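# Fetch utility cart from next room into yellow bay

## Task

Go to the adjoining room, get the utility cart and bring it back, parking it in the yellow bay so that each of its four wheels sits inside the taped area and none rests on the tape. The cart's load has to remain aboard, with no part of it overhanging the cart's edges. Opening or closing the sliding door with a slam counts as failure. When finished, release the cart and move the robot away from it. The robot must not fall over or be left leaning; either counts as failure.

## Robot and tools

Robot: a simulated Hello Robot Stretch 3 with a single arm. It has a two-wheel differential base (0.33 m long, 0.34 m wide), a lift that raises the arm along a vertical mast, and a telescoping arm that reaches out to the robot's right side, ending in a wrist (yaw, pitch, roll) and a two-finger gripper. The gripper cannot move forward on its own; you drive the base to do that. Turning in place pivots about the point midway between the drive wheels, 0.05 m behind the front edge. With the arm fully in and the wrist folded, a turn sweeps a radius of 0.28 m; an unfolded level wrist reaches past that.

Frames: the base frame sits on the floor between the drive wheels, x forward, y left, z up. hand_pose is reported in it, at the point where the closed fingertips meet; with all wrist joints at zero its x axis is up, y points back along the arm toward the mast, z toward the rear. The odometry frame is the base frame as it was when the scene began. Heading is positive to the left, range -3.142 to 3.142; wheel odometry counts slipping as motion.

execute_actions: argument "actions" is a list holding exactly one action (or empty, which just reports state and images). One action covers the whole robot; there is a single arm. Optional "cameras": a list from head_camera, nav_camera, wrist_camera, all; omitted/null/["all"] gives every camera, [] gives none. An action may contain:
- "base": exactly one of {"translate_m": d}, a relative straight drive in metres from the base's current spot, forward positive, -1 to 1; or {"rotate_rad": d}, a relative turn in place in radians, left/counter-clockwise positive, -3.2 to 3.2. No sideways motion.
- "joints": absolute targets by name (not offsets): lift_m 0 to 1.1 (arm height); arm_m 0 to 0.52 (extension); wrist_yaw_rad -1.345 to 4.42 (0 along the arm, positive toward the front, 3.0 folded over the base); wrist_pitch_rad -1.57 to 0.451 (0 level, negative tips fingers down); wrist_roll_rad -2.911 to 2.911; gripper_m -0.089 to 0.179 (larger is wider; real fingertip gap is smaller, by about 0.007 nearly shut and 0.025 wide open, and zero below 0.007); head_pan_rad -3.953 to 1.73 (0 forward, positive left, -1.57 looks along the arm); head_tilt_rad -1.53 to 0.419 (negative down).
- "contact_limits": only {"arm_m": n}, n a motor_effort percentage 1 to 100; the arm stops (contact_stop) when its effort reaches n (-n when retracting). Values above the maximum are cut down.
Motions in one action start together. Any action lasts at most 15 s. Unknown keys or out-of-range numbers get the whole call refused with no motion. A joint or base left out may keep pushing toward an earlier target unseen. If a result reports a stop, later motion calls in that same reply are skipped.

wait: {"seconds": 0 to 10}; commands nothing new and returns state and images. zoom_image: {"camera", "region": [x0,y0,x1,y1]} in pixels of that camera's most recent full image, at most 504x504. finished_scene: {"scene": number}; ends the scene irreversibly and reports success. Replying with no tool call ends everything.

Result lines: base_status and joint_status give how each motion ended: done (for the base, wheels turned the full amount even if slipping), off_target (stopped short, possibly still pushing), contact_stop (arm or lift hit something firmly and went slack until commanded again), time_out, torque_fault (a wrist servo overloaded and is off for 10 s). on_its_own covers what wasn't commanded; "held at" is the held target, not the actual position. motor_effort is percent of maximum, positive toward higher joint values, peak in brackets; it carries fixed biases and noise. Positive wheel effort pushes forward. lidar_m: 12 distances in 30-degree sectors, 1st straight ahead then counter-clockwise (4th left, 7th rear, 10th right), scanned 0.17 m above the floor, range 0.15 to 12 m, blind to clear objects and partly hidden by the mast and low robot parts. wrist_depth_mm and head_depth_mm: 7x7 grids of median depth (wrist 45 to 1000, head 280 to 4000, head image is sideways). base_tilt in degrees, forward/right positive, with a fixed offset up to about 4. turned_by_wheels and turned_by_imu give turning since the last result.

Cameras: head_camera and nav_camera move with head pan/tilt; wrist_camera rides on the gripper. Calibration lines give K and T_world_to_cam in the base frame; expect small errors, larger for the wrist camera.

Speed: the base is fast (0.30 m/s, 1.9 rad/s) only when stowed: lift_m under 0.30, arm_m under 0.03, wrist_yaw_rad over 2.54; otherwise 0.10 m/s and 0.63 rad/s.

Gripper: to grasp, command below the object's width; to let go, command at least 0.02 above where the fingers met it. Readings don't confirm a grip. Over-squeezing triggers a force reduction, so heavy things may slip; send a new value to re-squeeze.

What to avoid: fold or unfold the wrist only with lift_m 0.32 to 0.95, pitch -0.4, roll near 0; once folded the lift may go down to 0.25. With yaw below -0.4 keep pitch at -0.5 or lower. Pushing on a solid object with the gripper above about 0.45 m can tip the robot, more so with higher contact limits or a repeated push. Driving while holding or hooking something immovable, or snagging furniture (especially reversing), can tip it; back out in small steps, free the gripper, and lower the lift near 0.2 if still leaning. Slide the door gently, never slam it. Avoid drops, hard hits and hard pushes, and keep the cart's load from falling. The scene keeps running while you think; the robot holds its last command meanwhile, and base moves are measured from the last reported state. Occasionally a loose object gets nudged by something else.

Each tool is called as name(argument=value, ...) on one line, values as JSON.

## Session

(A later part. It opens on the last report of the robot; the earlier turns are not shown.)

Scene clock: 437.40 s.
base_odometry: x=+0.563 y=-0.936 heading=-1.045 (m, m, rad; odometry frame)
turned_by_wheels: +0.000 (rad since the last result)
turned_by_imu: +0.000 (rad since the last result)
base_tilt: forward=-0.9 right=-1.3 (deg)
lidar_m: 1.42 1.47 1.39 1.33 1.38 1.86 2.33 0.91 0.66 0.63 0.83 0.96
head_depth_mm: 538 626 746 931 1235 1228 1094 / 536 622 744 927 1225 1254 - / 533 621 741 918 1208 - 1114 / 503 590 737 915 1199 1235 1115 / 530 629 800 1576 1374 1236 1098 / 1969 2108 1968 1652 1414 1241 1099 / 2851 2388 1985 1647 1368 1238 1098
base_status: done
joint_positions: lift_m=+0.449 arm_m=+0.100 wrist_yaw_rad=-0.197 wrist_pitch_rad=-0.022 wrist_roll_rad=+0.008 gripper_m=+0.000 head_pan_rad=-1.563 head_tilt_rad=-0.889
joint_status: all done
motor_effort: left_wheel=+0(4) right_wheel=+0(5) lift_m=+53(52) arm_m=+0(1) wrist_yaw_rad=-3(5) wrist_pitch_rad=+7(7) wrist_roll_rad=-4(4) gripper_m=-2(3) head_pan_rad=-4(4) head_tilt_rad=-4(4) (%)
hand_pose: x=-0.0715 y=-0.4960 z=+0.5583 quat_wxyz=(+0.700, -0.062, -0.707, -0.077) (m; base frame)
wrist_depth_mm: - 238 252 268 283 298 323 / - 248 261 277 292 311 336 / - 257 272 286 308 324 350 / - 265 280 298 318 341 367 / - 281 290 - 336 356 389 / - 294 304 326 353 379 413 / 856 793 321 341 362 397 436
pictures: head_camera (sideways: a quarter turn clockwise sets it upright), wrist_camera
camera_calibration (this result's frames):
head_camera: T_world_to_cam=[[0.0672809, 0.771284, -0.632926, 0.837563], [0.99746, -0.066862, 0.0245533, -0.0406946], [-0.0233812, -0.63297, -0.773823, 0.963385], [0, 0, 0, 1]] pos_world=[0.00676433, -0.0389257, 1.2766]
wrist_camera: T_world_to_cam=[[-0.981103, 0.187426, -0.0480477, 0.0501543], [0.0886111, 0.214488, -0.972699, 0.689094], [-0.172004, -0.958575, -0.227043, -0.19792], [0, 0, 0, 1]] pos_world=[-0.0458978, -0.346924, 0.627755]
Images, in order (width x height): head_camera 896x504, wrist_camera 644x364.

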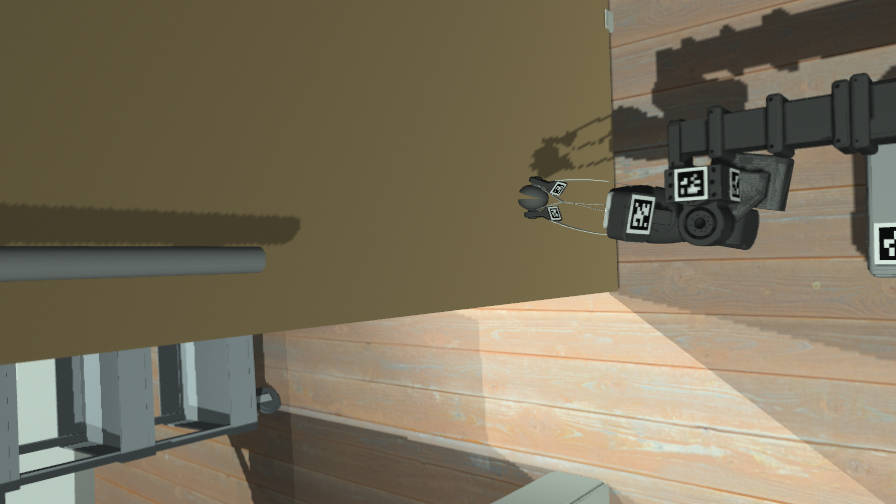

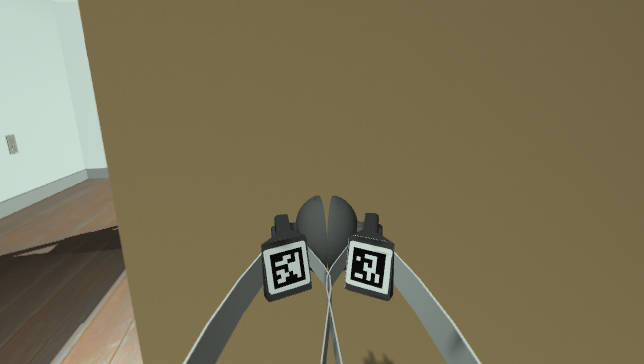

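execute_actions(actions=[{"base":{"translate_m":0.25}}], cameras=[])

execute_actions(actions=[{"joints":{"arm_m":0.33}}], cameras=["wrist_camera"])

execute_actions(actions=[{"base":{"translate_m":-0.42}}])

Scene clock: 446.90 s.
base_odometry: x=+0.689 y=-1.152 heading=-1.045 (m, m, rad; odometry frame)
turned_by_wheels: +0.000 (rad since the last result)
turned_by_imu: +0.001 (rad since the last result)
base_tilt: forward=-0.9 right=-1.3 (deg)
lidar_m: 1.18 1.21 1.40 1.34 1.38 1.86 2.58 0.91 0.65 0.65 0.71 0.95
head_depth_mm: 542 620 741 925 1224 1230 1094 / 2953 2296 785 920 1217 1255 - / 1910 2179 1968 1635 1331 - 1114 / 1994 2110 1982 1653 1410 1238 1117 / 1961 2044 1981 1645 1411 1232 1096 / 2870 2449 1969 1119 1311 1238 1099 / 2910 753 801 973 1272 1237 1097
base_status: done
joint_positions: lift_m=+0.449 arm_m=+0.100 wrist_yaw_rad=-0.197 wrist_pitch_rad=-0.022 wrist_roll_rad=+0.008 gripper_m=+0.000 head_pan_rad=-1.563 head_tilt_rad=-0.889
joint_status: not commanded
motor_effort: left_wheel=-1(4) right_wheel=+1(5) lift_m=+52(52) arm_m=+0(1) wrist_yaw_rad=-3(3) wrist_pitch_rad=+7(7) wrist_roll_rad=-4(4) gripper_m=-1(3) head_pan_rad=-4(4) head_tilt_rad=-5(4) (%)
hand_pose: x=-0.0716 y=-0.4960 z=+0.5583 quat_wxyz=(+0.700, -0.062, -0.707, -0.077) (m; base frame)
wrist_depth_mm: - - - - 285 295 317 / - - - - 294 310 332 / - - - - 306 322 346 / - - - - 321 337 361 / - - - - 330 351 384 / - - - - 349 372 404 / 425 850 835 826 363 392 426
pictures: none
No camera images: the call's "cameras" was empty. Leave "cameras" out to get every camera's image.

Scene clock: 449.83 s.
base_odometry: x=+0.689 y=-1.152 heading=-1.045 (m, m, rad; odometry frame)
turned_by_wheels: +0.000 (rad since the last result)
turned_by_imu: +0.001 (rad since the last result)
base_tilt: forward=-0.9 right=-1.3 (deg)
lidar_m: 1.17 1.21 1.39 1.34 1.38 1.87 2.58 0.90 0.65 0.65 0.71 0.95
head_depth_mm: 541 619 743 925 1229 1235 1095 / 2954 2270 785 922 1208 1230 - / 1902 2174 1984 1682 1355 1234 1115 / 1987 2090 1979 1686 1384 1231 1116 / 1975 2041 1974 1641 1414 1234 1096 / 2918 2469 1963 1118 1310 1233 1100 / 2887 755 799 971 1277 1231 1099
base_status: not commanded
joint_positions: lift_m=+0.449 arm_m=+0.330 wrist_yaw_rad=-0.198 wrist_pitch_rad=-0.022 wrist_roll_rad=+0.007 gripper_m=+0.000 head_pan_rad=-1.563 head_tilt_rad=-0.889
joint_status: all done
motor_effort: left_wheel=+0(0) right_wheel=+0(0) lift_m=+52(52) arm_m=+5(8) wrist_yaw_rad=-3(3) wrist_pitch_rad=+7(7) wrist_roll_rad=-4(4) gripper_m=-2(2) head_pan_rad=-4(4) head_tilt_rad=-4(4) (%)
hand_pose: x=-0.0718 y=-0.7253 z=+0.5583 quat_wxyz=(+0.701, -0.062, -0.707, -0.078) (m; base frame)
wrist_depth_mm: - - - - - - - / - - - - - - - / - - - - - - - / - - - - - - - / - - - - - - - / - - - - - - 120 / 876 836 833 866 855 834 121
pictures: wrist_camera
camera_calibration (this result's frames):
wrist_camera: T_world_to_cam=[[-0.980896, 0.188607, -0.0476449, 0.0934854], [0.0884689, 0.214376, -0.972737, 0.73826], [-0.173251, -0.958369, -0.226966, -0.417779], [0, 0, 0, 1]] pos_world=[-0.0459944, -0.576283, 0.627765]
Images, in order (width x height): wrist_camera 644x364.

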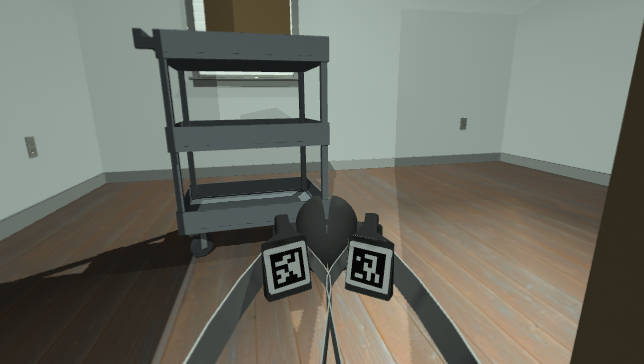

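Scene clock: 455.17 s.
base_odometry: x=+0.477 y=-0.789 heading=-1.044 (m, m, rad; odometry frame)
turned_by_wheels: +0.001 (rad since the last result)
turned_by_imu: +0.004 (rad since the last result)
base_tilt: forward=-0.9 right=-1.3 (deg)
lidar_m: 1.59 1.65 1.39 1.33 1.37 1.86 2.16 0.91 0.66 0.64 0.95 0.95
head_depth_mm: 519 626 747 932 1231 1234 1095 / 527 595 744 926 1219 1235 - / 2850 652 763 893 1324 1232 1114 / 2936 2472 1981 1683 1382 1234 1121 / 1998 1991 1979 1638 1414 1236 1098 / 1981 2117 1973 1657 1413 1235 1099 / 1951 2116 1973 1644 1413 1234 1098
base_status: done
joint_positions: lift_m=+0.449 arm_m=+0.330 wrist_yaw_rad=-0.118 wrist_pitch_rad=-0.022 wrist_roll_rad=+0.007 gripper_m=+0.000 head_pan_rad=-1.563 head_tilt_rad=-0.889
joint_status: not commanded
on_its_own: wrist_yaw_rad is held at -0.145, not at your -0.200, by its stall guard, which is still easing
motor_effort: left_wheel=+10(28) right_wheel=-14(53) lift_m=+52(52) arm_m=+4(5) wrist_yaw_rad=-32(98) wrist_pitch_rad=+7(7) wrist_roll_rad=-4(4) gripper_m=-4(7) head_pan_rad=-4(4) head_tilt_rad=-4(5) (%)
hand_pose: x=-0.0516 y=-0.7286 z=+0.5583 quat_wxyz=(+0.703, -0.034, -0.709, -0.050) (m; base frame)
wrist_depth_mm: - - - - - 56 56 / - - - - - 58 59 / - - - - - 60 61 / - - - - - 62 64 / - - - - 100 65 67 / - - - - 92 68 71 / 835 853 857 834 791 72 75
pictures: head_camera (sideways: a quarter turn clockwise sets it upright), nav_camera (sideways: a quarter turn counterclockwise sets it upright), wrist_camera
camera_calibration (this result's frames):
head_camera: T_world_to_cam=[[0.0672836, 0.771284, -0.632925, 0.837562], [0.99746, -0.0668656, 0.0245532, -0.0406945], [-0.0233834, -0.632969, -0.773824, 0.963386], [0, 0, 0, 1]] pos_world=[0.00676419, -0.0389256, 1.2766]
nav_camera: T_world_to_cam=[[0.0190802, -0.78234, 0.62256, -0.771438], [-0.999479, -0.0311376, -0.00849709, 0.0732401], [0.0260326, -0.622073, -0.782526, 0.971576], [0, 0, 0, 1]] pos_world=[0.0626284, 0.00314532, 1.24117]
wrist_camera: T_world_to_cam=[[-0.99286, 0.109354, -0.0476579, 0.05563], [0.0710287, 0.220982, -0.972688, 0.741015], [-0.0958358, -0.969128, -0.227171, -0.421199], [0, 0, 0, 1]] pos_world=[-0.0377665, -0.57803, 0.627743]
Images, in order (width x height): head_camera 896x504, nav_camera 672x504, wrist_camera 644x364.

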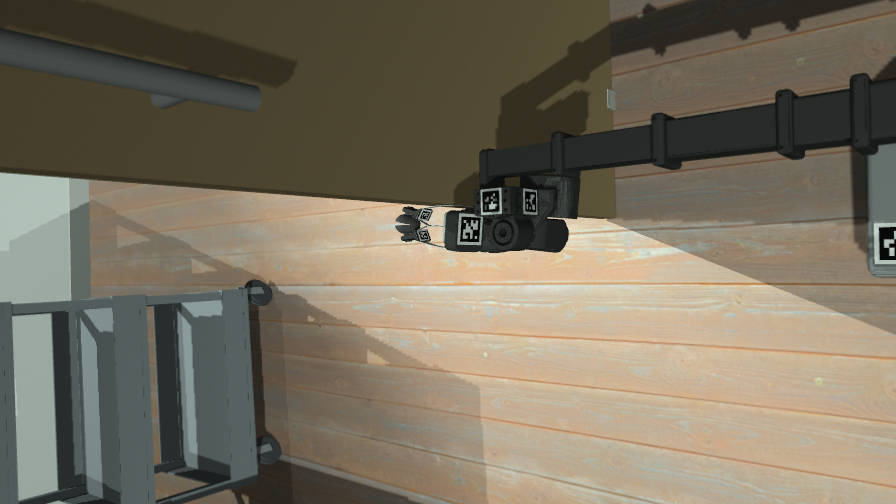

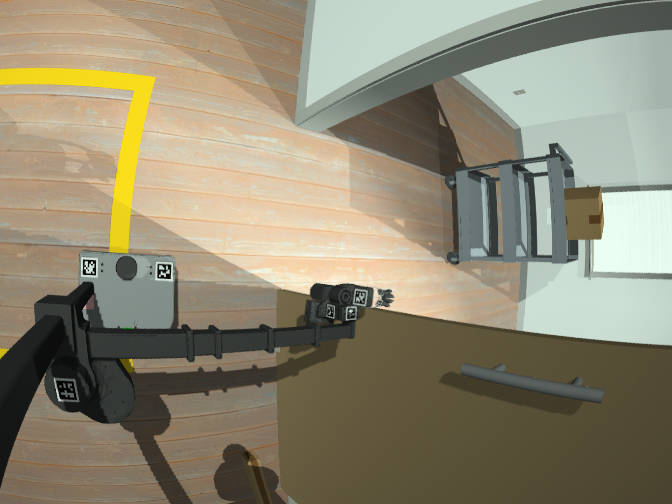

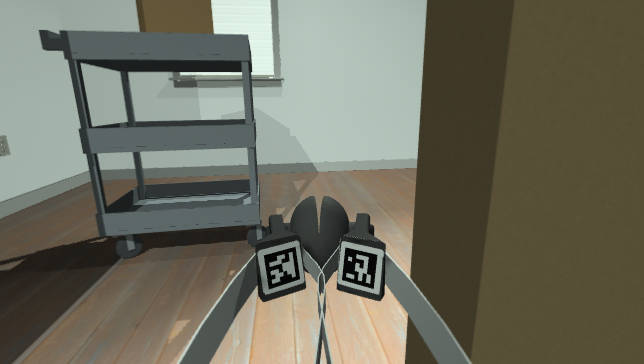

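execute_actions(actions=[{"base":{"translate_m":-0.15}}], cameras=["nav_camera"])

Scene clock: 460.70 s.
base_odometry: x=+0.402 y=-0.660 heading=-1.044 (m, m, rad; odometry frame)
turned_by_wheels: +0.000 (rad since the last result)
turned_by_imu: +0.002 (rad since the last result)
base_tilt: forward=-0.9 right=-1.3 (deg)
lidar_m: 1.74 1.80 1.39 1.33 1.37 1.86 2.01 0.91 0.66 0.64 1.88 1.06
head_depth_mm: 530 629 753 936 1239 1228 1098 / 530 596 748 930 1230 1230 - / 571 656 767 911 1330 1233 1114 / 2931 2462 1975 1685 1384 1234 1117 / 2886 2317 1983 1643 1411 1234 1100 / 1918 2102 1981 1649 1417 1234 1097 / 1982 2119 1985 1648 1412 1241 1100
base_status: done
joint_positions: lift_m=+0.449 arm_m=+0.330 wrist_yaw_rad=-0.090 wrist_pitch_rad=-0.022 wrist_roll_rad=+0.007 gripper_m=+0.000 head_pan_rad=-1.563 head_tilt_rad=-0.889
joint_status: not commanded
on_its_own: wrist_yaw_rad is held at -0.101, not at your -0.200, by its stall guard, which is not easing now; wrist_yaw_rad is at rest, and its effort (-13) is outside its rest range (-12 to +12)
motor_effort: left_wheel=+4(23) right_wheel=-4(49) lift_m=+52(52) arm_m=+4(4) wrist_yaw_rad=-13(84) wrist_pitch_rad=+7(7) wrist_roll_rad=-4(4) gripper_m=-2(6) head_pan_rad=-4(4) head_tilt_rad=-4(4) (%)
hand_pose: x=-0.0443 y=-0.7294 z=+0.5583 quat_wxyz=(+0.704, -0.024, -0.709, -0.040) (m; base frame)
wrist_depth_mm: - - - - - 58 58 / - - - - - 60 61 / - - - - - 62 63 / - - - - - 65 66 / - - - - 95 68 69 / - - - - 88 71 73 / 871 827 846 844 775 74 76
pictures: nav_camera (sideways: a quarter turn counterclockwise sets it upright)
camera_calibration (this result's frames):
nav_camera: T_world_to_cam=[[0.0190805, -0.78234, 0.62256, -0.771438], [-0.999479, -0.031138, -0.00849709, 0.0732401], [0.0260329, -0.622073, -0.782526, 0.971576], [0, 0, 0, 1]] pos_world=[0.0626284, 0.00314534, 1.24117]
Images, in order (width x height): nav_camera 672x504.

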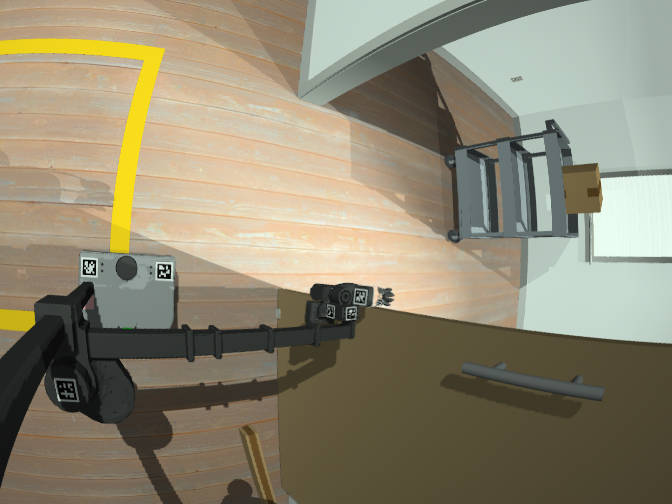

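execute_actions(actions=[{"base":{"translate_m":0.04},"joints":{"arm_m":0.0,"wrist_yaw_rad":0.3}}], cameras=[])

execute_actions(actions=[{"base":{"translate_m":0.42},"joints":{"wrist_yaw_rad":1.57,"wrist_roll_rad":1.57,"gripper_m":0.1,"head_pan_rad":0,"head_tilt_rad":-0.7}}], cameras=[])

execute_actions(actions=[{"base":{"rotate_rad":-1.75}}], cameras=[])

execute_actions(actions=[{"base":{"translate_m":0.7}}])

Scene clock: 484.53 s.
base_odometry: x=+0.422 y=-0.694 heading=-1.044 (m, m, rad; odometry frame)
turned_by_wheels: +0.000 (rad since the last result)
turned_by_imu: +0.001 (rad since the last result)
base_tilt: forward=-0.9 right=-1.2 (deg)
lidar_m: 1.70 1.76 1.39 1.33 1.37 1.86 2.05 0.91 0.66 0.65 1.10 1.03
head_depth_mm: 513 594 753 939 1239 1229 1096 / 551 628 751 930 1230 1235 1134 / 2972 2461 1869 1033 1278 1234 - / 2989 2471 1976 1649 1405 1282 1099 / 2879 2261 1981 1641 1410 1233 1095 / 1993 2102 1971 1648 1412 1241 1099 / 1972 2115 1986 1646 1416 1239 1100
base_status: done
joint_positions: lift_m=+0.449 arm_m=+0.000 wrist_yaw_rad=+0.298 wrist_pitch_rad=-0.022 wrist_roll_rad=+0.007 gripper_m=+0.000 head_pan_rad=-1.563 head_tilt_rad=-0.889
joint_status: all done
motor_effort: left_wheel=+1(7) right_wheel=+1(5) lift_m=+52(52) arm_m=+0(0) wrist_yaw_rad=+2(12) wrist_pitch_rad=+7(7) wrist_roll_rad=-4(4) gripper_m=-2(3) head_pan_rad=-4(4) head_tilt_rad=-4(4) (%)
hand_pose: x=+0.0537 y=-0.3896 z=+0.5583 quat_wxyz=(+0.698, +0.113, -0.700, +0.097) (m; base frame)
wrist_depth_mm: 676 - - - - - 301 / 673 - - - - - 310 / 677 - - - - - 319 / 675 - - - - - 330 / 709 - - - - - 341 / 736 - - - - 413 353 / 772 810 840 859 845 397 367
pictures: none
No camera images: the call's "cameras" was empty. Leave "cameras" out to get every camera's image.

Scene clock: 489.80 s.
base_odometry: x=+0.633 y=-1.057 heading=-1.044 (m, m, rad; odometry frame)
turned_by_wheels: +0.000 (rad since the last result)
turned_by_imu: +0.001 (rad since the last result)
base_tilt: forward=-1.0 right=-1.3 (deg)
lidar_m: 1.28 1.33 1.39 1.34 1.38 1.86 2.47 0.90 0.83 1.81 0.76 0.95
head_depth_mm: 1080 1215 1383 1632 1596 1339 1155 / 1077 1207 1380 1614 1600 1338 1155 / 1066 1201 1371 1601 1609 1337 1154 / 1066 1196 1367 1590 1606 1342 1155 / 1061 1187 1355 1578 1611 1342 1157 / 1055 1183 1344 1562 1606 1351 1159 / 1049 1179 1345 1556 1612 1349 1159
base_status: done
joint_positions: lift_m=+0.449 arm_m=+0.000 wrist_yaw_rad=+1.567 wrist_pitch_rad=-0.022 wrist_roll_rad=+1.565 gripper_m=+0.100 head_pan_rad=-0.007 head_tilt_rad=-0.704
joint_status: all done
motor_effort: left_wheel=+0(4) right_wheel=+1(5) lift_m=+52(52) arm_m=+0(0) wrist_yaw_rad=+3(6) wrist_pitch_rad=+7(7) wrist_roll_rad=+3(4) gripper_m=+1(85) head_pan_rad=+5(51) head_tilt_rad=+2(16) (%)
hand_pose: x=+0.2343 y=-0.1462 z=+0.5580 quat_wxyz=(+0.010, +0.706, -0.708, -0.006) (m; base frame)
wrist_depth_mm: - - - - - 883 600 / - - - - - 894 604 / - - - - - 891 608 / - - - - - 913 609 / - - - - - 833 613 / - - - - - 836 621 / - - - - - 986 588
pictures: none
No camera images: the call's "cameras" was empty. Leave "cameras" out to get every camera's image.

Scene clock: 493.57 s.
base_odometry: x=+0.633 y=-1.057 heading=-2.794 (m, m, rad; odometry frame)
turned_by_wheels: -1.750 (rad since the last result)
turned_by_imu: -1.744 (rad since the last result)
base_tilt: forward=-1.0 right=-1.4 (deg)
lidar_m: 1.81 0.76 0.82 1.28 1.29 1.49 1.34 1.34 1.61 2.47 1.13 0.82
head_depth_mm: 3158 3427 2594 1976 1279 1286 1150 / 3053 3349 2614 1978 1595 1335 1159 / 3003 3309 2602 1991 1603 1342 1151 / 2933 3235 2638 1995 1601 1343 1156 / 2842 2173 2081 1989 1601 1348 1160 / 1625 2059 2141 1999 1605 1350 1159 / 1561 2079 1957 1974 1610 1349 1155
base_status: done
joint_positions: lift_m=+0.449 arm_m=+0.000 wrist_yaw_rad=+1.567 wrist_pitch_rad=-0.022 wrist_roll_rad=+1.565 gripper_m=+0.100 head_pan_rad=-0.007 head_tilt_rad=-0.704
joint_status: not commanded
motor_effort: left_wheel=+4(8) right_wheel=-2(5) lift_m=+52(52) arm_m=-1(0) wrist_yaw_rad=+3(3) wrist_pitch_rad=+7(7) wrist_roll_rad=+2(3) gripper_m=+1(0) head_pan_rad=+5(5) head_tilt_rad=+2(2) (%)
hand_pose: x=+0.2343 y=-0.1461 z=+0.5580 quat_wxyz=(+0.010, +0.706, -0.708, -0.006) (m; base frame)
wrist_depth_mm: - - - - - 795 601 / - - - - - 883 606 / - - - - - 878 607 / - - - - - 888 610 / - - - - - 840 613 / - - - - - 803 621 / - - - - - 942 576
pictures: none
No camera images: the call's "cameras" was empty. Leave "cameras" out to get every camera's image.

Scene clock: 501.63 s.
base_odometry: x=-0.025 y=-1.296 heading=-2.794 (m, m, rad; odometry frame)
turned_by_wheels: +0.000 (rad since the last result)
turned_by_imu: +0.002 (rad since the last result)
base_tilt: forward=-0.9 right=-1.4 (deg)
lidar_m: 1.14 1.14 1.59 0.48 1.43 1.72 2.01 2.03 2.43 0.40 0.48 2.81
head_depth_mm: 2523 2839 2587 1982 1598 1333 1153 / 2454 2785 2606 1976 1594 1341 1158 / 2397 2707 2607 1986 1608 1345 1158 / 2351 2637 2613 1996 1608 1339 1157 / 2287 2528 2413 1709 1565 1346 1155 / 2241 1416 1547 1605 1523 1350 1163 / 2124 1063 1485 1428 1526 1355 1160
base_status: done
joint_positions: lift_m=+0.449 arm_m=+0.000 wrist_yaw_rad=+1.567 wrist_pitch_rad=-0.022 wrist_roll_rad=+1.565 gripper_m=+0.100 head_pan_rad=-0.007 head_tilt_rad=-0.704
joint_status: not commanded
motor_effort: left_wheel=+4(9) right_wheel=-4(4) lift_m=+52(52) arm_m=-1(0) wrist_yaw_rad=+3(3) wrist_pitch_rad=+7(7) wrist_roll_rad=+3(2) gripper_m=+1(0) head_pan_rad=+5(5) head_tilt_rad=+2(2) (%)
hand_pose: x=+0.2343 y=-0.1461 z=+0.5580 quat_wxyz=(+0.010, +0.706, -0.708, -0.006) (m; base frame)
wrist_depth_mm: - - - - - 907 604 / - - - - - 908 611 / - - - - - 884 611 / - - - - - 899 601 / - - - - - 849 615 / - - - - - 819 617 / - - - - - 960 578
pictures: head_camera (sideways: a quarter turn clockwise sets it upright), nav_camera (sideways: a quarter turn counterclockwise sets it upright), wrist_camera
camera_calibration (this result's frames):
head_camera: T_world_to_cam=[[-0.64062, 0.0777522, -0.763911, 1.01258], [0.0758052, 0.996404, 0.037845, -0.0523844], [0.764107, -0.0336642, -0.644211, 0.790011], [0, 0, 0, 1]] pos_world=[0.0489962, 0.0000609441, 1.28444]
nav_camera: T_world_to_cam=[[0.654657, 0.00842679, 0.755879, -0.949048], [0.0175316, -0.999838, -0.00403736, 0.0612318], [0.755723, 0.0158949, -0.654699, 0.800882], [0, 0, 0, 1]] pos_world=[0.0149836, 0.0564894, 1.24195]
wrist_camera: T_world_to_cam=[[-0.0131877, 0.0350048, -0.9993, 0.5664], [-0.201427, 0.978807, 0.0369451, 0.202854], [0.979415, 0.201773, -0.00585735, -0.0336767], [0, 0, 0, 1]] pos_world=[0.0813132, -0.211586, 0.558312]
Images, in order (width x height): head_camera 896x504, nav_camera 672x504, wrist_camera 644x364.

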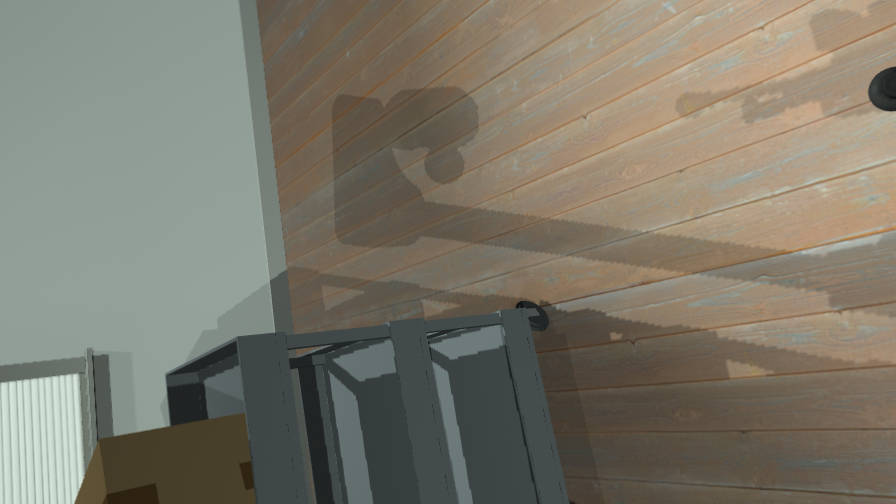

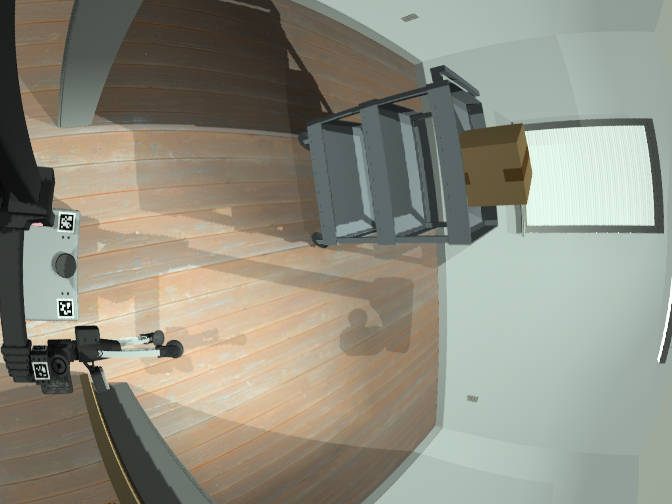

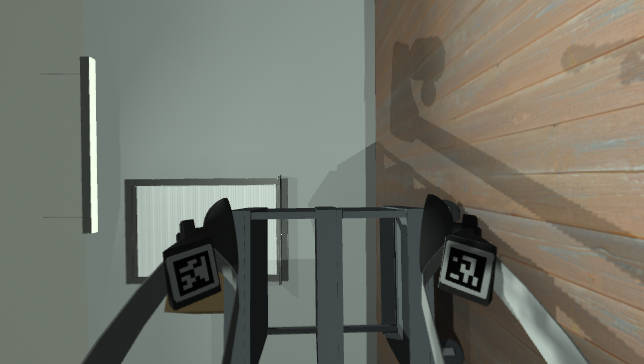

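execute_actions(actions=[{"base":{"translate_m":0.3}}], cameras=[])

execute_actions(actions=[{"base":{"rotate_rad":0.9}}], cameras=[])

execute_actions(actions=[{"base":{"translate_m":0.55}}], cameras=[])

execute_actions(actions=[{"base":{"rotate_rad":-0.72}}])

Scene clock: 516.23 s.
base_odometry: x=-0.307 y=-1.398 heading=-2.793 (m, m, rad; odometry frame)
turned_by_wheels: +0.000 (rad since the last result)
turned_by_imu: +0.002 (rad since the last result)
base_tilt: forward=-1.0 right=-1.3 (deg)
lidar_m: 0.85 0.85 0.99 1.48 0.60 1.78 2.31 2.31 0.46 0.46 2.29 2.72
head_depth_mm: 2250 2526 2589 1978 1602 1343 1151 / 2195 2463 2603 1978 1602 1343 1155 / 2136 2402 2587 1996 1598 1340 1156 / 2093 2341 2515 1980 1601 1345 1160 / 2052 2285 2484 1926 1459 1344 1157 / 1998 2190 1002 1269 1388 1317 1158 / 1947 2068 878 1235 1342 1294 1160
base_status: done
joint_positions: lift_m=+0.449 arm_m=+0.000 wrist_yaw_rad=+1.567 wrist_pitch_rad=-0.022 wrist_roll_rad=+1.565 gripper_m=+0.100 head_pan_rad=-0.007 head_tilt_rad=-0.704
joint_status: not commanded
motor_effort: left_wheel=+3(7) right_wheel=-4(4) lift_m=+52(53) arm_m=+0(0) wrist_yaw_rad=+3(3) wrist_pitch_rad=+7(7) wrist_roll_rad=+3(3) gripper_m=+0(1) head_pan_rad=+5(5) head_tilt_rad=+2(2) (%)
hand_pose: x=+0.2343 y=-0.1461 z=+0.5580 quat_wxyz=(+0.010, +0.706, -0.708, -0.006) (m; base frame)
wrist_depth_mm: - - - - - 857 606 / - - - - - 880 607 / - - - - - 896 607 / - - - - - 903 610 / - - - - - 838 606 / - - 976 - - 833 610 / - 833 838 - - 915 594
pictures: none
No camera images: the call's "cameras" was empty. Leave "cameras" out to get every camera's image.

Scene clock: 518.63 s.
base_odometry: x=-0.307 y=-1.398 heading=-1.894 (m, m, rad; odometry frame)
turned_by_wheels: +0.900 (rad since the last result)
turned_by_imu: +0.898 (rad since the last result)
base_tilt: forward=-0.9 right=-1.3 (deg)
lidar_m: 0.92 1.49 0.57 0.60 2.32 2.31 0.46 0.46 2.20 2.52 2.45 0.85
head_depth_mm: 2130 1245 897 1260 1336 1278 1149 / 2267 2384 1109 1266 1413 1340 1151 / 2249 2503 1059 1303 1478 1342 1155 / 1979 2208 2394 1996 1607 1345 1157 / 1761 1960 2175 2004 1613 1347 1156 / 1582 1749 1918 1990 1609 1343 1160 / 1450 1573 1727 1858 1608 1349 1162
base_status: done
joint_positions: lift_m=+0.449 arm_m=+0.000 wrist_yaw_rad=+1.568 wrist_pitch_rad=-0.022 wrist_roll_rad=+1.565 gripper_m=+0.100 head_pan_rad=-0.007 head_tilt_rad=-0.704
joint_status: not commanded
motor_effort: left_wheel=-2(6) right_wheel=+4(8) lift_m=+52(52) arm_m=+0(0) wrist_yaw_rad=+3(3) wrist_pitch_rad=+7(7) wrist_roll_rad=+2(3) gripper_m=+0(0) head_pan_rad=+5(4) head_tilt_rad=+2(2) (%)
hand_pose: x=+0.2343 y=-0.1460 z=+0.5580 quat_wxyz=(+0.010, +0.706, -0.708, -0.006) (m; base frame)
wrist_depth_mm: - 652 816 678 - 677 619 / - - 821 - - 790 602 / - - 890 932 - 849 606 / - - - - - 885 599 / - - - - - 846 616 / - - - - - 806 609 / - - - - - 954 576
pictures: none
No camera images: the call's "cameras" was empty. Leave "cameras" out to get every camera's image.

Scene clock: 525.20 s.
base_odometry: x=-0.481 y=-1.920 heading=-1.894 (m, m, rad; odometry frame)
turned_by_wheels: +0.000 (rad since the last result)
turned_by_imu: +0.001 (rad since the last result)
base_tilt: forward=-0.9 right=-1.3 (deg)
lidar_m: 0.45 1.13 1.12 0.72 0.69 2.72 0.97 1.04 2.63 0.53 0.42 0.42
head_depth_mm: 1761 1936 2052 738 580 831 777 / 1854 2089 2286 745 598 833 1000 / 1706 1951 2256 1979 1520 1309 1114 / 1500 1682 1902 1990 1610 1346 1154 / 1338 1476 1655 1824 1605 1350 1157 / 1205 1314 1448 1626 1609 1347 1160 / 1100 1192 1298 1441 1530 1349 1164
base_status: done
joint_positions: lift_m=+0.449 arm_m=+0.000 wrist_yaw_rad=+1.568 wrist_pitch_rad=-0.022 wrist_roll_rad=+1.565 gripper_m=+0.100 head_pan_rad=-0.007 head_tilt_rad=-0.704
joint_status: not commanded
motor_effort: left_wheel=-3(3) right_wheel=+4(8) lift_m=+52(52) arm_m=+0(0) wrist_yaw_rad=+3(2) wrist_pitch_rad=+7(7) wrist_roll_rad=+3(2) gripper_m=+0(1) head_pan_rad=+5(5) head_tilt_rad=+2(2) (%)
hand_pose: x=+0.2343 y=-0.1460 z=+0.5580 quat_wxyz=(+0.010, +0.706, -0.708, -0.006) (m; base frame)
wrist_depth_mm: 266 387 - 623 225 639 447 / 263 384 - 594 256 616 447 / 288 386 - - 305 911 437 / 346 359 363 362 363 381 379 / - - - - - 866 613 / - - - - - 822 621 / - - - - - 979 592
pictures: none
No camera images: the call's "cameras" was empty. Leave "cameras" out to get every camera's image.

Scene clock: 527.40 s.
base_odometry: x=-0.481 y=-1.920 heading=-2.614 (m, m, rad; odometry frame)
turned_by_wheels: -0.720 (rad since the last result)
turned_by_imu: -0.717 (rad since the last result)
base_tilt: forward=-0.9 right=-1.3 (deg)
lidar_m: 0.41 0.42 1.17 1.12 0.85 0.61 0.69 1.01 0.97 2.18 2.73 0.44
head_depth_mm: 1719 1870 509 602 620 872 1085 / 1702 651 484 550 606 870 1085 / 1696 651 464 510 584 853 1065 / 1684 654 515 603 599 854 1063 / 1682 1758 682 744 592 854 1043 / 1679 1887 918 773 595 838 1049 / 1674 1866 2016 748 581 1290 1164
base_status: done
joint_positions: lift_m=+0.449 arm_m=+0.000 wrist_yaw_rad=+1.568 wrist_pitch_rad=-0.022 wrist_roll_rad=+1.565 gripper_m=+0.100 head_pan_rad=-0.007 head_tilt_rad=-0.704
joint_status: not commanded
motor_effort: left_wheel=+3(6) right_wheel=-2(6) lift_m=+52(52) arm_m=+0(0) wrist_yaw_rad=+3(2) wrist_pitch_rad=+7(7) wrist_roll_rad=+3(2) gripper_m=+0(0) head_pan_rad=+5(5) head_tilt_rad=+2(2) (%)
hand_pose: x=+0.2343 y=-0.1460 z=+0.5580 quat_wxyz=(+0.010, +0.706, -0.708, -0.006) (m; base frame)
wrist_depth_mm: 324 386 - 577 - 644 447 / 330 388 727 733 765 665 448 / 336 380 - 768 795 674 453 / 344 380 - 786 826 666 440 / 351 381 - 820 364 612 377 / - 363 - 809 375 604 384 / - 410 - - - 657 391
pictures: head_camera (sideways: a quarter turn clockwise sets it upright), nav_camera (sideways: a quarter turn counterclockwise sets it upright), wrist_camera
camera_calibration (this result's frames):
head_camera: T_world_to_cam=[[-0.640579, 0.0777427, -0.763947, 1.01262], [0.0757888, 0.996405, 0.0378489, -0.0523893], [0.764143, -0.0336535, -0.644168, 0.789955], [0, 0, 0, 1]] pos_world=[0.0489972, 0.000061553, 1.28444]
nav_camera: T_world_to_cam=[[0.654615, 0.00843649, 0.755916, -0.949096], [0.0175462, -0.999838, -0.00403598, 0.0612299], [0.755759, 0.0159054, -0.654657, 0.800826], [0, 0, 0, 1]] pos_world=[0.0149861, 0.0564895, 1.24195]
wrist_camera: T_world_to_cam=[[-0.0131931, 0.0350089, -0.9993, 0.566401], [-0.20158, 0.978775, 0.0369512, 0.202844], [0.979383, 0.201926, -0.00585603, -0.0336556], [0, 0, 0, 1]] pos_world=[0.0813236, -0.211572, 0.558312]
Images, in order (width x height): head_camera 896x504, nav_camera 672x504, wrist_camera 644x364.

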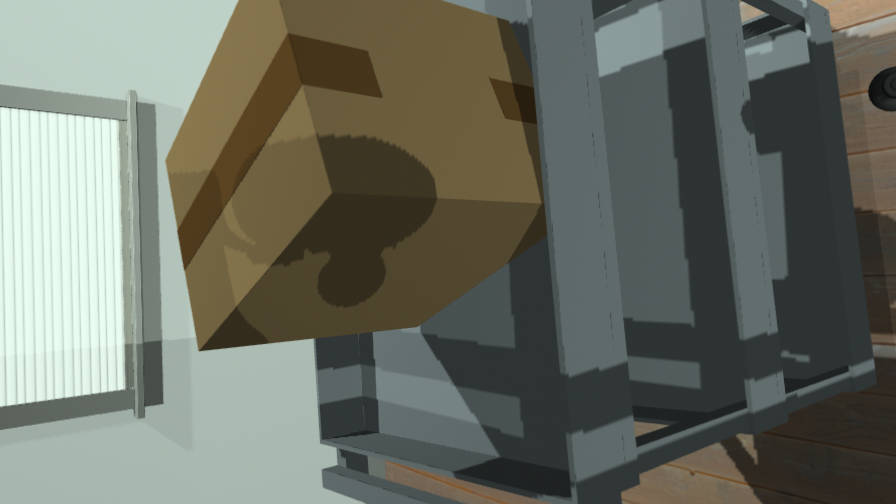

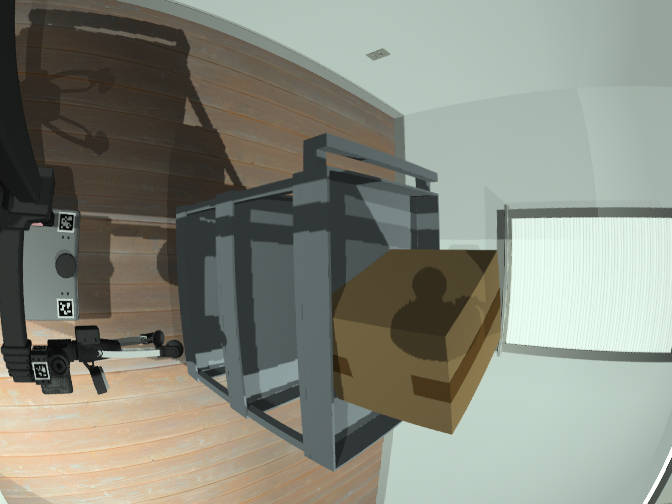

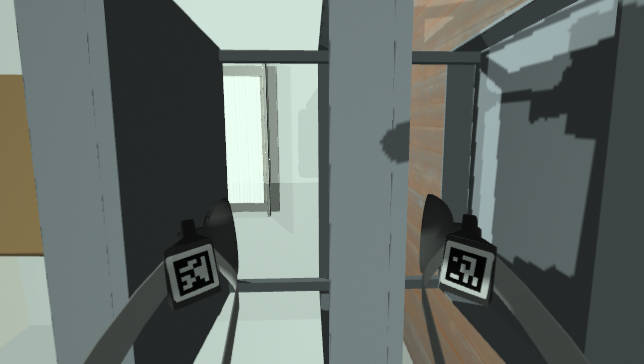

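execute_actions(actions=[{"joints":{"lift_m":0.39,"gripper_m":0.17}}], cameras=[])

execute_actions(actions=[{"base":{"translate_m":0.2}}], cameras=["wrist_camera","head_camera"])

Scene clock: 535.23 s.
base_odometry: x=-0.481 y=-1.920 heading=-2.614 (m, m, rad; odometry frame)
turned_by_wheels: +0.000 (rad since the last result)
turned_by_imu: +0.001 (rad since the last result)
base_tilt: forward=-0.9 right=-1.3 (deg)
lidar_m: 0.41 0.42 1.17 1.12 0.85 0.61 0.69 1.01 0.98 2.18 2.73 0.44
head_depth_mm: 1716 1868 509 601 621 871 1083 / 1699 650 483 550 606 871 1083 / 1697 652 464 510 584 853 1062 / 1688 654 517 601 600 855 1066 / 1678 1760 683 746 591 856 1042 / 1671 1883 917 772 595 837 1049 / 1673 1881 2015 747 581 1289 1161
base_status: not commanded
joint_positions: lift_m=+0.391 arm_m=+0.000 wrist_yaw_rad=+1.568 wrist_pitch_rad=-0.022 wrist_roll_rad=+1.566 gripper_m=+0.170 head_pan_rad=-0.007 head_tilt_rad=-0.704
joint_status: all done
motor_effort: left_wheel=+4(4) right_wheel=-3(2) lift_m=+16(49) arm_m=+0(0) wrist_yaw_rad=+3(4) wrist_pitch_rad=+7(7) wrist_roll_rad=+3(3) gripper_m=+0(88) head_pan_rad=+5(4) head_tilt_rad=+2(1) (%)
hand_pose: x=+0.2343 y=-0.1460 z=+0.4995 quat_wxyz=(+0.010, +0.706, -0.708, -0.006) (m; base frame)
wrist_depth_mm: 338 493 - 332 - 533 340 / 335 492 - 338 770 563 352 / 341 498 - 346 - 573 362 / 344 489 - 355 - 568 367 / 351 579 - 357 - 654 373 / 351 569 - 372 823 650 488 / 371 479 - 382 - 555 389
pictures: none
No camera images: the call's "cameras" was empty. Leave "cameras" out to get every camera's image.

Scene clock: 538.37 s.
base_odometry: x=-0.654 y=-2.021 heading=-2.613 (m, m, rad; odometry frame)
turned_by_wheels: +0.000 (rad since the last result)
turned_by_imu: +0.001 (rad since the last result)
base_tilt: forward=-1.0 right=-1.2 (deg)
lidar_m: 0.22 0.22 0.29 1.13 1.14 0.81 0.80 1.12 1.10 2.63 0.33 0.23
head_depth_mm: 1540 1735 440 333 339 461 692 / 1528 1698 440 334 303 397 458 / 1525 1678 442 335 318 388 448 / 1520 1708 445 368 431 495 450 / 1510 1702 467 504 588 518 464 / 1508 1698 1929 746 621 519 441 / 1498 1689 1913 732 606 520 457
base_status: done
joint_positions: lift_m=+0.391 arm_m=+0.000 wrist_yaw_rad=+1.568 wrist_pitch_rad=-0.022 wrist_roll_rad=+1.566 gripper_m=+0.170 head_pan_rad=-0.007 head_tilt_rad=-0.704
joint_status: not commanded
motor_effort: left_wheel=+4(8) right_wheel=-3(5) lift_m=+16(16) arm_m=+0(1) wrist_yaw_rad=+3(2) wrist_pitch_rad=+7(7) wrist_roll_rad=+2(3) gripper_m=+0(0) head_pan_rad=+5(5) head_tilt_rad=+2(2) (%)
hand_pose: x=+0.2343 y=-0.1460 z=+0.4995 quat_wxyz=(+0.010, +0.706, -0.708, -0.006) (m; base frame)
wrist_depth_mm: 339 492 146 146 148 518 387 / 339 491 149 148 151 569 387 / 338 500 - 153 154 569 387 / 337 495 - 155 158 572 388 / 335 576 - 158 161 621 371 / 319 577 - 162 640 630 354 / 353 484 617 166 628 567 407
pictures: head_camera (sideways: a quarter turn clockwise sets it upright), wrist_camera
camera_calibration (this result's frames):
head_camera: T_world_to_cam=[[-0.640566, 0.0777407, -0.763957, 1.01264], [0.0757853, 0.996406, 0.03785, -0.0523907], [0.764154, -0.0336513, -0.644156, 0.789939], [0, 0, 0, 1]] pos_world=[0.0489974, 0.0000616753, 1.28444]
wrist_camera: T_world_to_cam=[[-0.0128721, 0.0351734, -0.999298, 0.50782], [-0.201588, 0.97877, 0.0370475, 0.204963], [0.979386, 0.201923, -0.00550826, -0.0341827], [0, 0, 0, 1]] pos_world=[0.0813329, -0.211571, 0.499682]
Images, in order (width x height): head_camera 896x504, wrist_camera 644x364.

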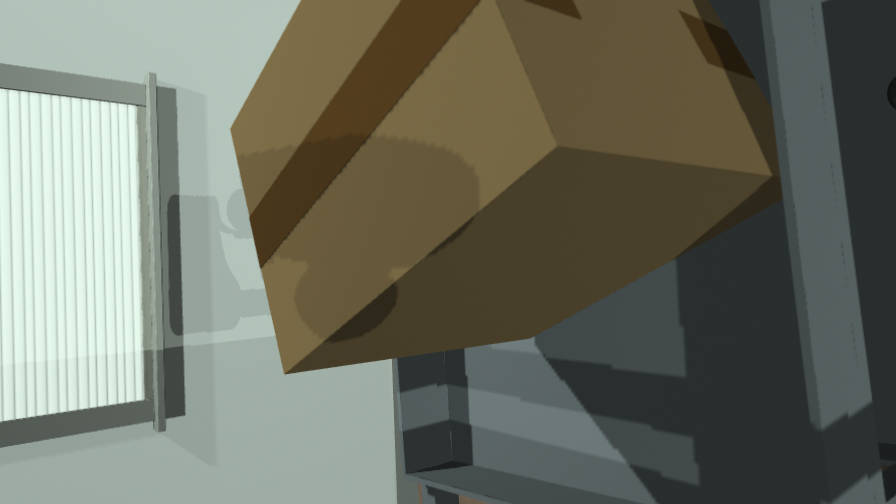

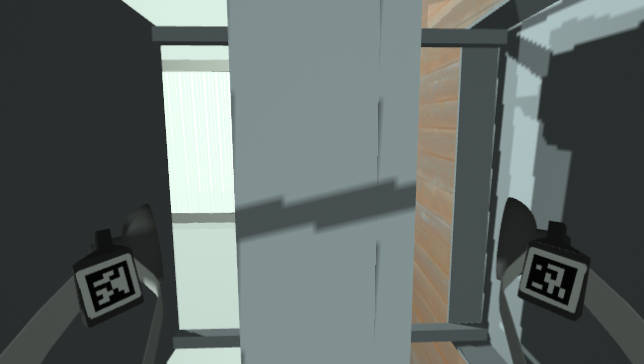

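execute_actions(actions=[{"base":{"translate_m":0.06}}], cameras=[])

execute_actions(actions=[{"joints":{"gripper_m":0.04}}], cameras=["wrist_camera"])

execute_actions(actions=[{"base":{"translate_m":-0.3}}])

Scene clock: 545.40 s.
base_odometry: x=-0.706 y=-2.051 heading=-2.613 (m, m, rad; odometry frame)
turned_by_wheels: +0.000 (rad since the last result)
turned_by_imu: +0.001 (rad since the last result)
base_tilt: forward=-0.9 right=-1.3 (deg)
lidar_m: 0.16 0.16 0.21 1.13 1.16 0.87 0.86 1.15 1.17 2.63 0.24 0.17
head_depth_mm: 1492 1688 441 333 288 311 417 / 1480 1670 441 334 289 - 359 / 1469 1666 442 335 289 313 371 / 1467 1653 444 336 341 434 445 / 1461 1645 446 399 531 518 446 / 1451 1635 1831 714 621 519 446 / 1450 1627 1859 723 620 520 447
base_status: done
joint_positions: lift_m=+0.391 arm_m=+0.000 wrist_yaw_rad=+1.568 wrist_pitch_rad=-0.022 wrist_roll_rad=+1.566 gripper_m=+0.170 head_pan_rad=-0.007 head_tilt_rad=-0.704
joint_status: not commanded
motor_effort: left_wheel=+4(8) right_wheel=-2(4) lift_m=+17(16) arm_m=-1(0) wrist_yaw_rad=+3(3) wrist_pitch_rad=+7(7) wrist_roll_rad=+2(2) gripper_m=+0(1) head_pan_rad=+5(5) head_tilt_rad=+2(2) (%)
hand_pose: x=+0.2343 y=-0.1460 z=+0.4995 quat_wxyz=(+0.010, +0.706, -0.708, -0.006) (m; base frame)
wrist_depth_mm: 337 456 89 90 91 473 387 / 338 494 90 91 92 500 384 / 337 498 92 93 94 506 386 / 336 491 94 95 97 502 392 / 336 - 96 97 99 535 371 / 321 - 98 100 101 583 356 / 351 487 101 102 103 531 403
pictures: none
No camera images: the call's "cameras" was empty. Leave "cameras" out to get every camera's image.

Scene clock: 547.20 s.
base_odometry: x=-0.706 y=-2.051 heading=-2.613 (m, m, rad; odometry frame)
turned_by_wheels: +0.000 (rad since the last result)
turned_by_imu: +0.000 (rad since the last result)
base_tilt: forward=-0.9 right=-1.3 (deg)
lidar_m: 0.16 0.16 0.21 1.13 1.16 0.87 0.86 1.14 1.17 2.63 0.24 0.17
head_depth_mm: 1488 1679 440 333 288 311 416 / 1485 1674 441 334 289 - 359 / 1474 1665 442 335 289 313 371 / 1471 1657 444 336 342 434 445 / 1463 1643 446 399 531 518 445 / 1458 1635 1818 714 622 519 447 / 1450 1629 1852 723 621 520 448
base_status: not commanded
joint_positions: lift_m=+0.391 arm_m=+0.000 wrist_yaw_rad=+1.568 wrist_pitch_rad=-0.023 wrist_roll_rad=+1.566 gripper_m=+0.042 head_pan_rad=-0.007 head_tilt_rad=-0.704
joint_status: all done
motor_effort: left_wheel=+3(4) right_wheel=-3(3) lift_m=+17(17) arm_m=+0(0) wrist_yaw_rad=+3(3) wrist_pitch_rad=+7(8) wrist_roll_rad=+2(3) gripper_m=-37(100) head_pan_rad=+5(5) head_tilt_rad=+2(2) (%)
hand_pose: x=+0.2342 y=-0.1460 z=+0.4991 quat_wxyz=(+0.010, +0.706, -0.708, -0.006) (m; base frame)
wrist_depth_mm: 343 453 89 90 90 471 380 / 339 462 91 92 93 499 383 / 338 493 92 93 94 496 385 / 338 499 94 96 97 500 387 / 337 425 96 97 98 468 383 / 335 - 98 99 101 527 368 / 318 488 101 102 103 508 426
pictures: wrist_camera
camera_calibration (this result's frames):
wrist_camera: T_world_to_cam=[[-0.0142397, 0.0355051, -0.999268, 0.507808], [-0.201533, 0.978758, 0.0376482, 0.204653], [0.979378, 0.201922, -0.00678172, -0.0335074], [0, 0, 0, 1]] pos_world=[0.0812918, -0.211569, 0.499505]
Images, in order (width x height): wrist_camera 644x364.

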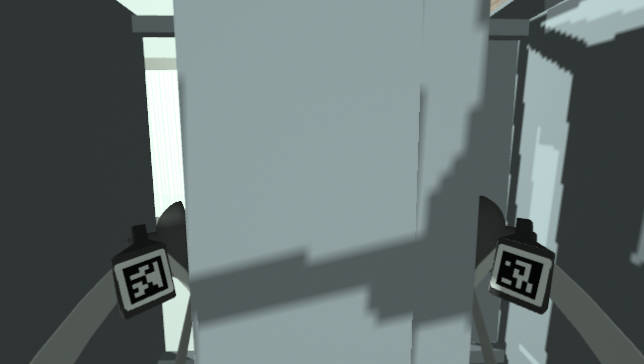

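Scene clock: 551.27 s.
base_odometry: x=-0.447 y=-1.900 heading=-2.613 (m, m, rad; odometry frame)
turned_by_wheels: +0.000 (rad since the last result)
turned_by_imu: +0.001 (rad since the last result)
base_tilt: forward=-0.9 right=-1.3 (deg)
lidar_m: 0.23 0.26 1.17 1.12 0.80 0.57 0.69 1.00 0.95 2.04 0.28 0.23
head_depth_mm: 1757 1943 440 333 322 413 443 / 1737 1945 442 335 311 394 451 / 1724 1938 444 335 314 392 458 / 1726 1934 470 469 571 506 692 / 1711 1929 2149 773 621 519 708 / 1711 1920 2140 726 622 519 722 / 1708 1898 2159 1811 589 520 645
base_status: done
joint_positions: lift_m=+0.391 arm_m=+0.000 wrist_yaw_rad=+1.639 wrist_pitch_rad=-0.030 wrist_roll_rad=+1.570 gripper_m=+0.045 head_pan_rad=-0.007 head_tilt_rad=-0.703
joint_status: not commanded
on_its_own: wrist_yaw_rad is held at +1.624, not at your +1.570, by its stall guard, which is not easing now; wrist_yaw_rad is at rest, and its effort (-18) is outside its rest range (-12 to +12)
motor_effort: left_wheel=+4(10) right_wheel=-9(34) lift_m=+20(21) arm_m=+3(0) wrist_yaw_rad=-18(45) wrist_pitch_rad=+9(9) wrist_roll_rad=+0(2) gripper_m=-20(37) head_pan_rad=+5(5) head_tilt_rad=+2(2) (%)
hand_pose: x=+0.2334 y=-0.1275 z=+0.4972 quat_wxyz=(+0.012, +0.731, -0.683, -0.010) (m; base frame)
wrist_depth_mm: 343 - 100 101 102 497 377 / 343 504 107 108 109 530 378 / 342 501 116 117 118 554 383 / 344 496 127 127 130 560 376 / 339 494 137 139 140 518 385 / 339 461 154 153 159 498 376 / 337 - - 171 - 522 368
pictures: head_camera (sideways: a quarter turn clockwise sets it upright), nav_camera (sideways: a quarter turn counterclockwise sets it upright), wrist_camera
camera_calibration (this result's frames):
head_camera: T_world_to_cam=[[-0.639781, 0.0776243, -0.764627, 1.01351], [0.0755732, 0.996419, 0.0379218, -0.052483], [0.764832, -0.0335237, -0.643356, 0.788895], [0, 0, 0, 1]] pos_world=[0.0490156, 0.0000689767, 1.28449]
nav_camera: T_world_to_cam=[[0.653811, 0.00855726, 0.75661, -0.949996], [0.0177264, -0.999835, -0.00400986, 0.0611948], [0.75645, 0.0160337, -0.653854, 0.799779], [0, 0, 0, 1]] pos_world=[0.0150398, 0.0564906, 1.24196]
wrist_camera: T_world_to_cam=[[-0.0239876, 0.0384774, -0.998972, 0.50772], [-0.270089, 0.961851, 0.0435331, 0.197384], [0.962536, 0.270856, -0.0126801, -0.020809], [0, 0, 0, 1]] pos_world=[0.0855196, -0.203753, 0.498341]
Images, in order (width x height): head_camera 896x504, nav_camera 672x504, wrist_camera 644x364.

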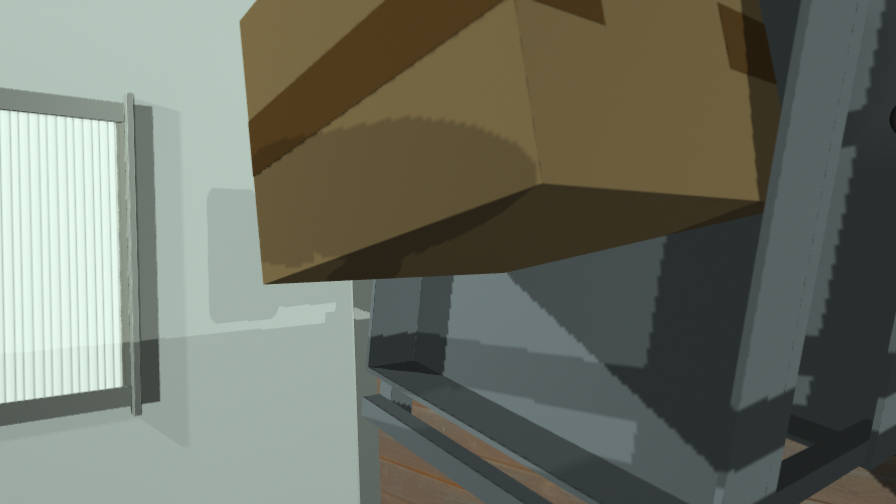

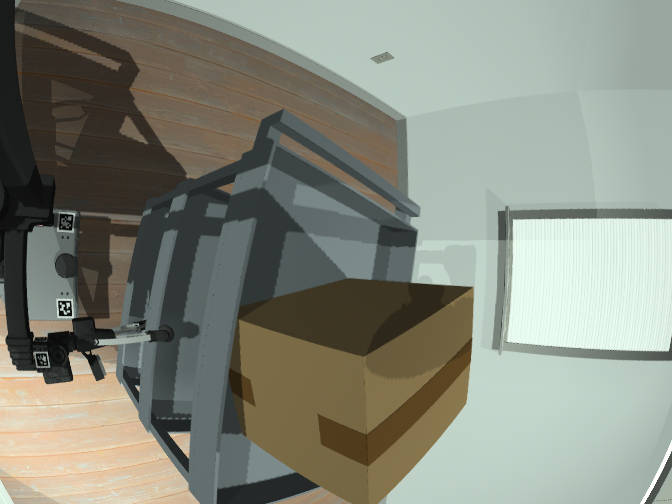

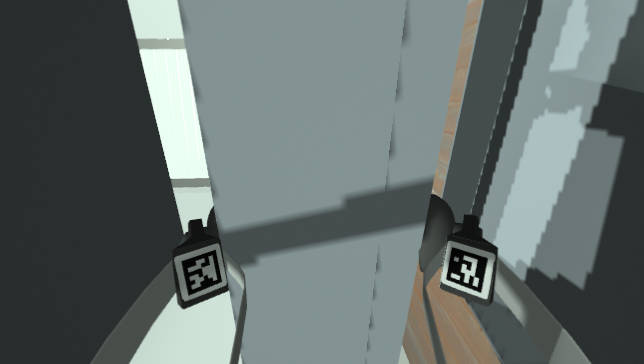

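execute_actions(actions=[{"base":{"translate_m":-0.3},"joints":{"gripper_m":0.03}}], cameras=["wrist_camera","nav_camera"])

Scene clock: 562.30 s.
base_odometry: x=-0.188 y=-1.748 heading=-2.613 (m, m, rad; odometry frame)
turned_by_wheels: +0.000 (rad since the last result)
turned_by_imu: +0.002 (rad since the last result)
base_tilt: forward=-1.0 right=-1.3 (deg)
lidar_m: 0.24 0.30 1.17 1.06 0.37 0.31 2.39 2.47 0.80 0.95 0.27 0.24
head_depth_mm: 2010 2255 440 334 325 407 436 / 2008 2237 442 335 324 405 455 / 1983 2229 455 361 342 417 694 / 1976 2215 2417 770 619 518 720 / 1965 2211 2417 745 619 518 750 / 1947 2195 2418 700 605 519 764 / 1951 2176 2440 2011 575 560 1143
base_status: done
joint_positions: lift_m=+0.391 arm_m=+0.000 wrist_yaw_rad=+1.639 wrist_pitch_rad=-0.029 wrist_roll_rad=+1.570 gripper_m=+0.037 head_pan_rad=-0.007 head_tilt_rad=-0.703
joint_status: gripper_m off_target (ended at +0.037, target +0.030)
on_its_own: wrist_yaw_rad is held at +1.624, not at your +1.570, by its stall guard, which is not easing now; gripper_m is held at +0.036, not at your +0.030, by its stall guard, which is not easing now; wrist_yaw_rad is at rest, and its effort (-17) is outside its rest range (-12 to +12)
motor_effort: left_wheel=+4(4) right_wheel=-7(26) lift_m=+21(20) arm_m=+3(3) wrist_yaw_rad=-17(20) wrist_pitch_rad=+9(9) wrist_roll_rad=+0(1) gripper_m=-23(80) head_pan_rad=+4(4) head_tilt_rad=+2(1) (%)
hand_pose: x=+0.2335 y=-0.1274 z=+0.4973 quat_wxyz=(+0.011, +0.731, -0.682, -0.010) (m; base frame)
wrist_depth_mm: 346 439 86 87 88 493 379 / 348 470 94 96 97 515 381 / 340 502 105 106 108 558 378 / 341 499 118 120 121 549 381 / 341 498 134 136 138 524 381 / 337 459 161 159 167 502 382 / 336 - - 190 - 835 369
pictures: nav_camera (sideways: a quarter turn counterclockwise sets it upright), wrist_camera
camera_calibration (this result's frames):
nav_camera: T_world_to_cam=[[0.653811, 0.00855712, 0.75661, -0.949996], [0.0177262, -0.999835, -0.00400986, 0.0611948], [0.75645, 0.0160335, -0.653854, 0.799779], [0, 0, 0, 1]] pos_world=[0.0150398, 0.0564906, 1.24196]
wrist_camera: T_world_to_cam=[[-0.023443, 0.0385256, -0.998983, 0.507744], [-0.270559, 0.961723, 0.0434378, 0.197406], [0.962418, 0.271302, -0.0121223, -0.021042], [0, 0, 0, 1]] pos_world=[0.0855643, -0.203703, 0.498398]
Images, in order (width x height): nav_camera 672x504, wrist_camera 644x364.

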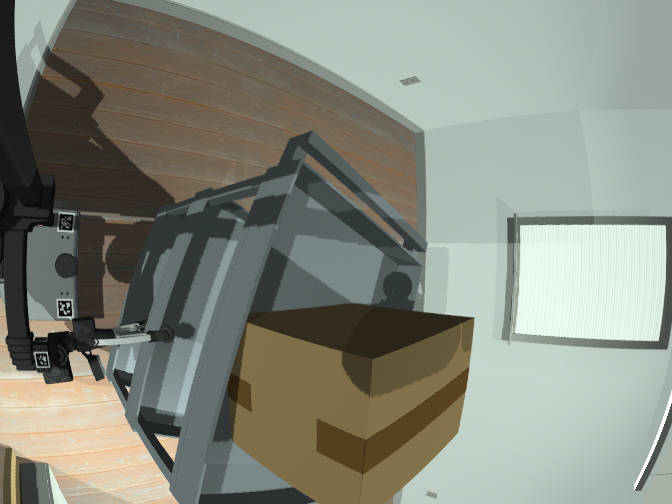

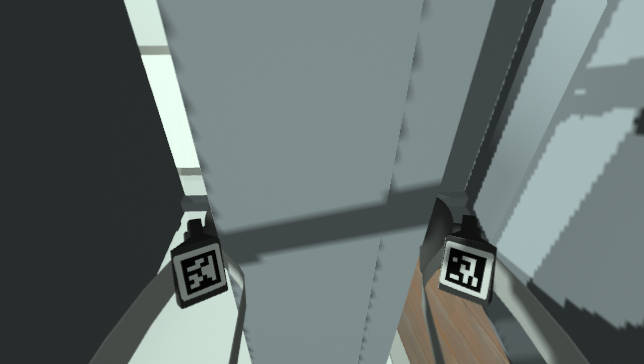

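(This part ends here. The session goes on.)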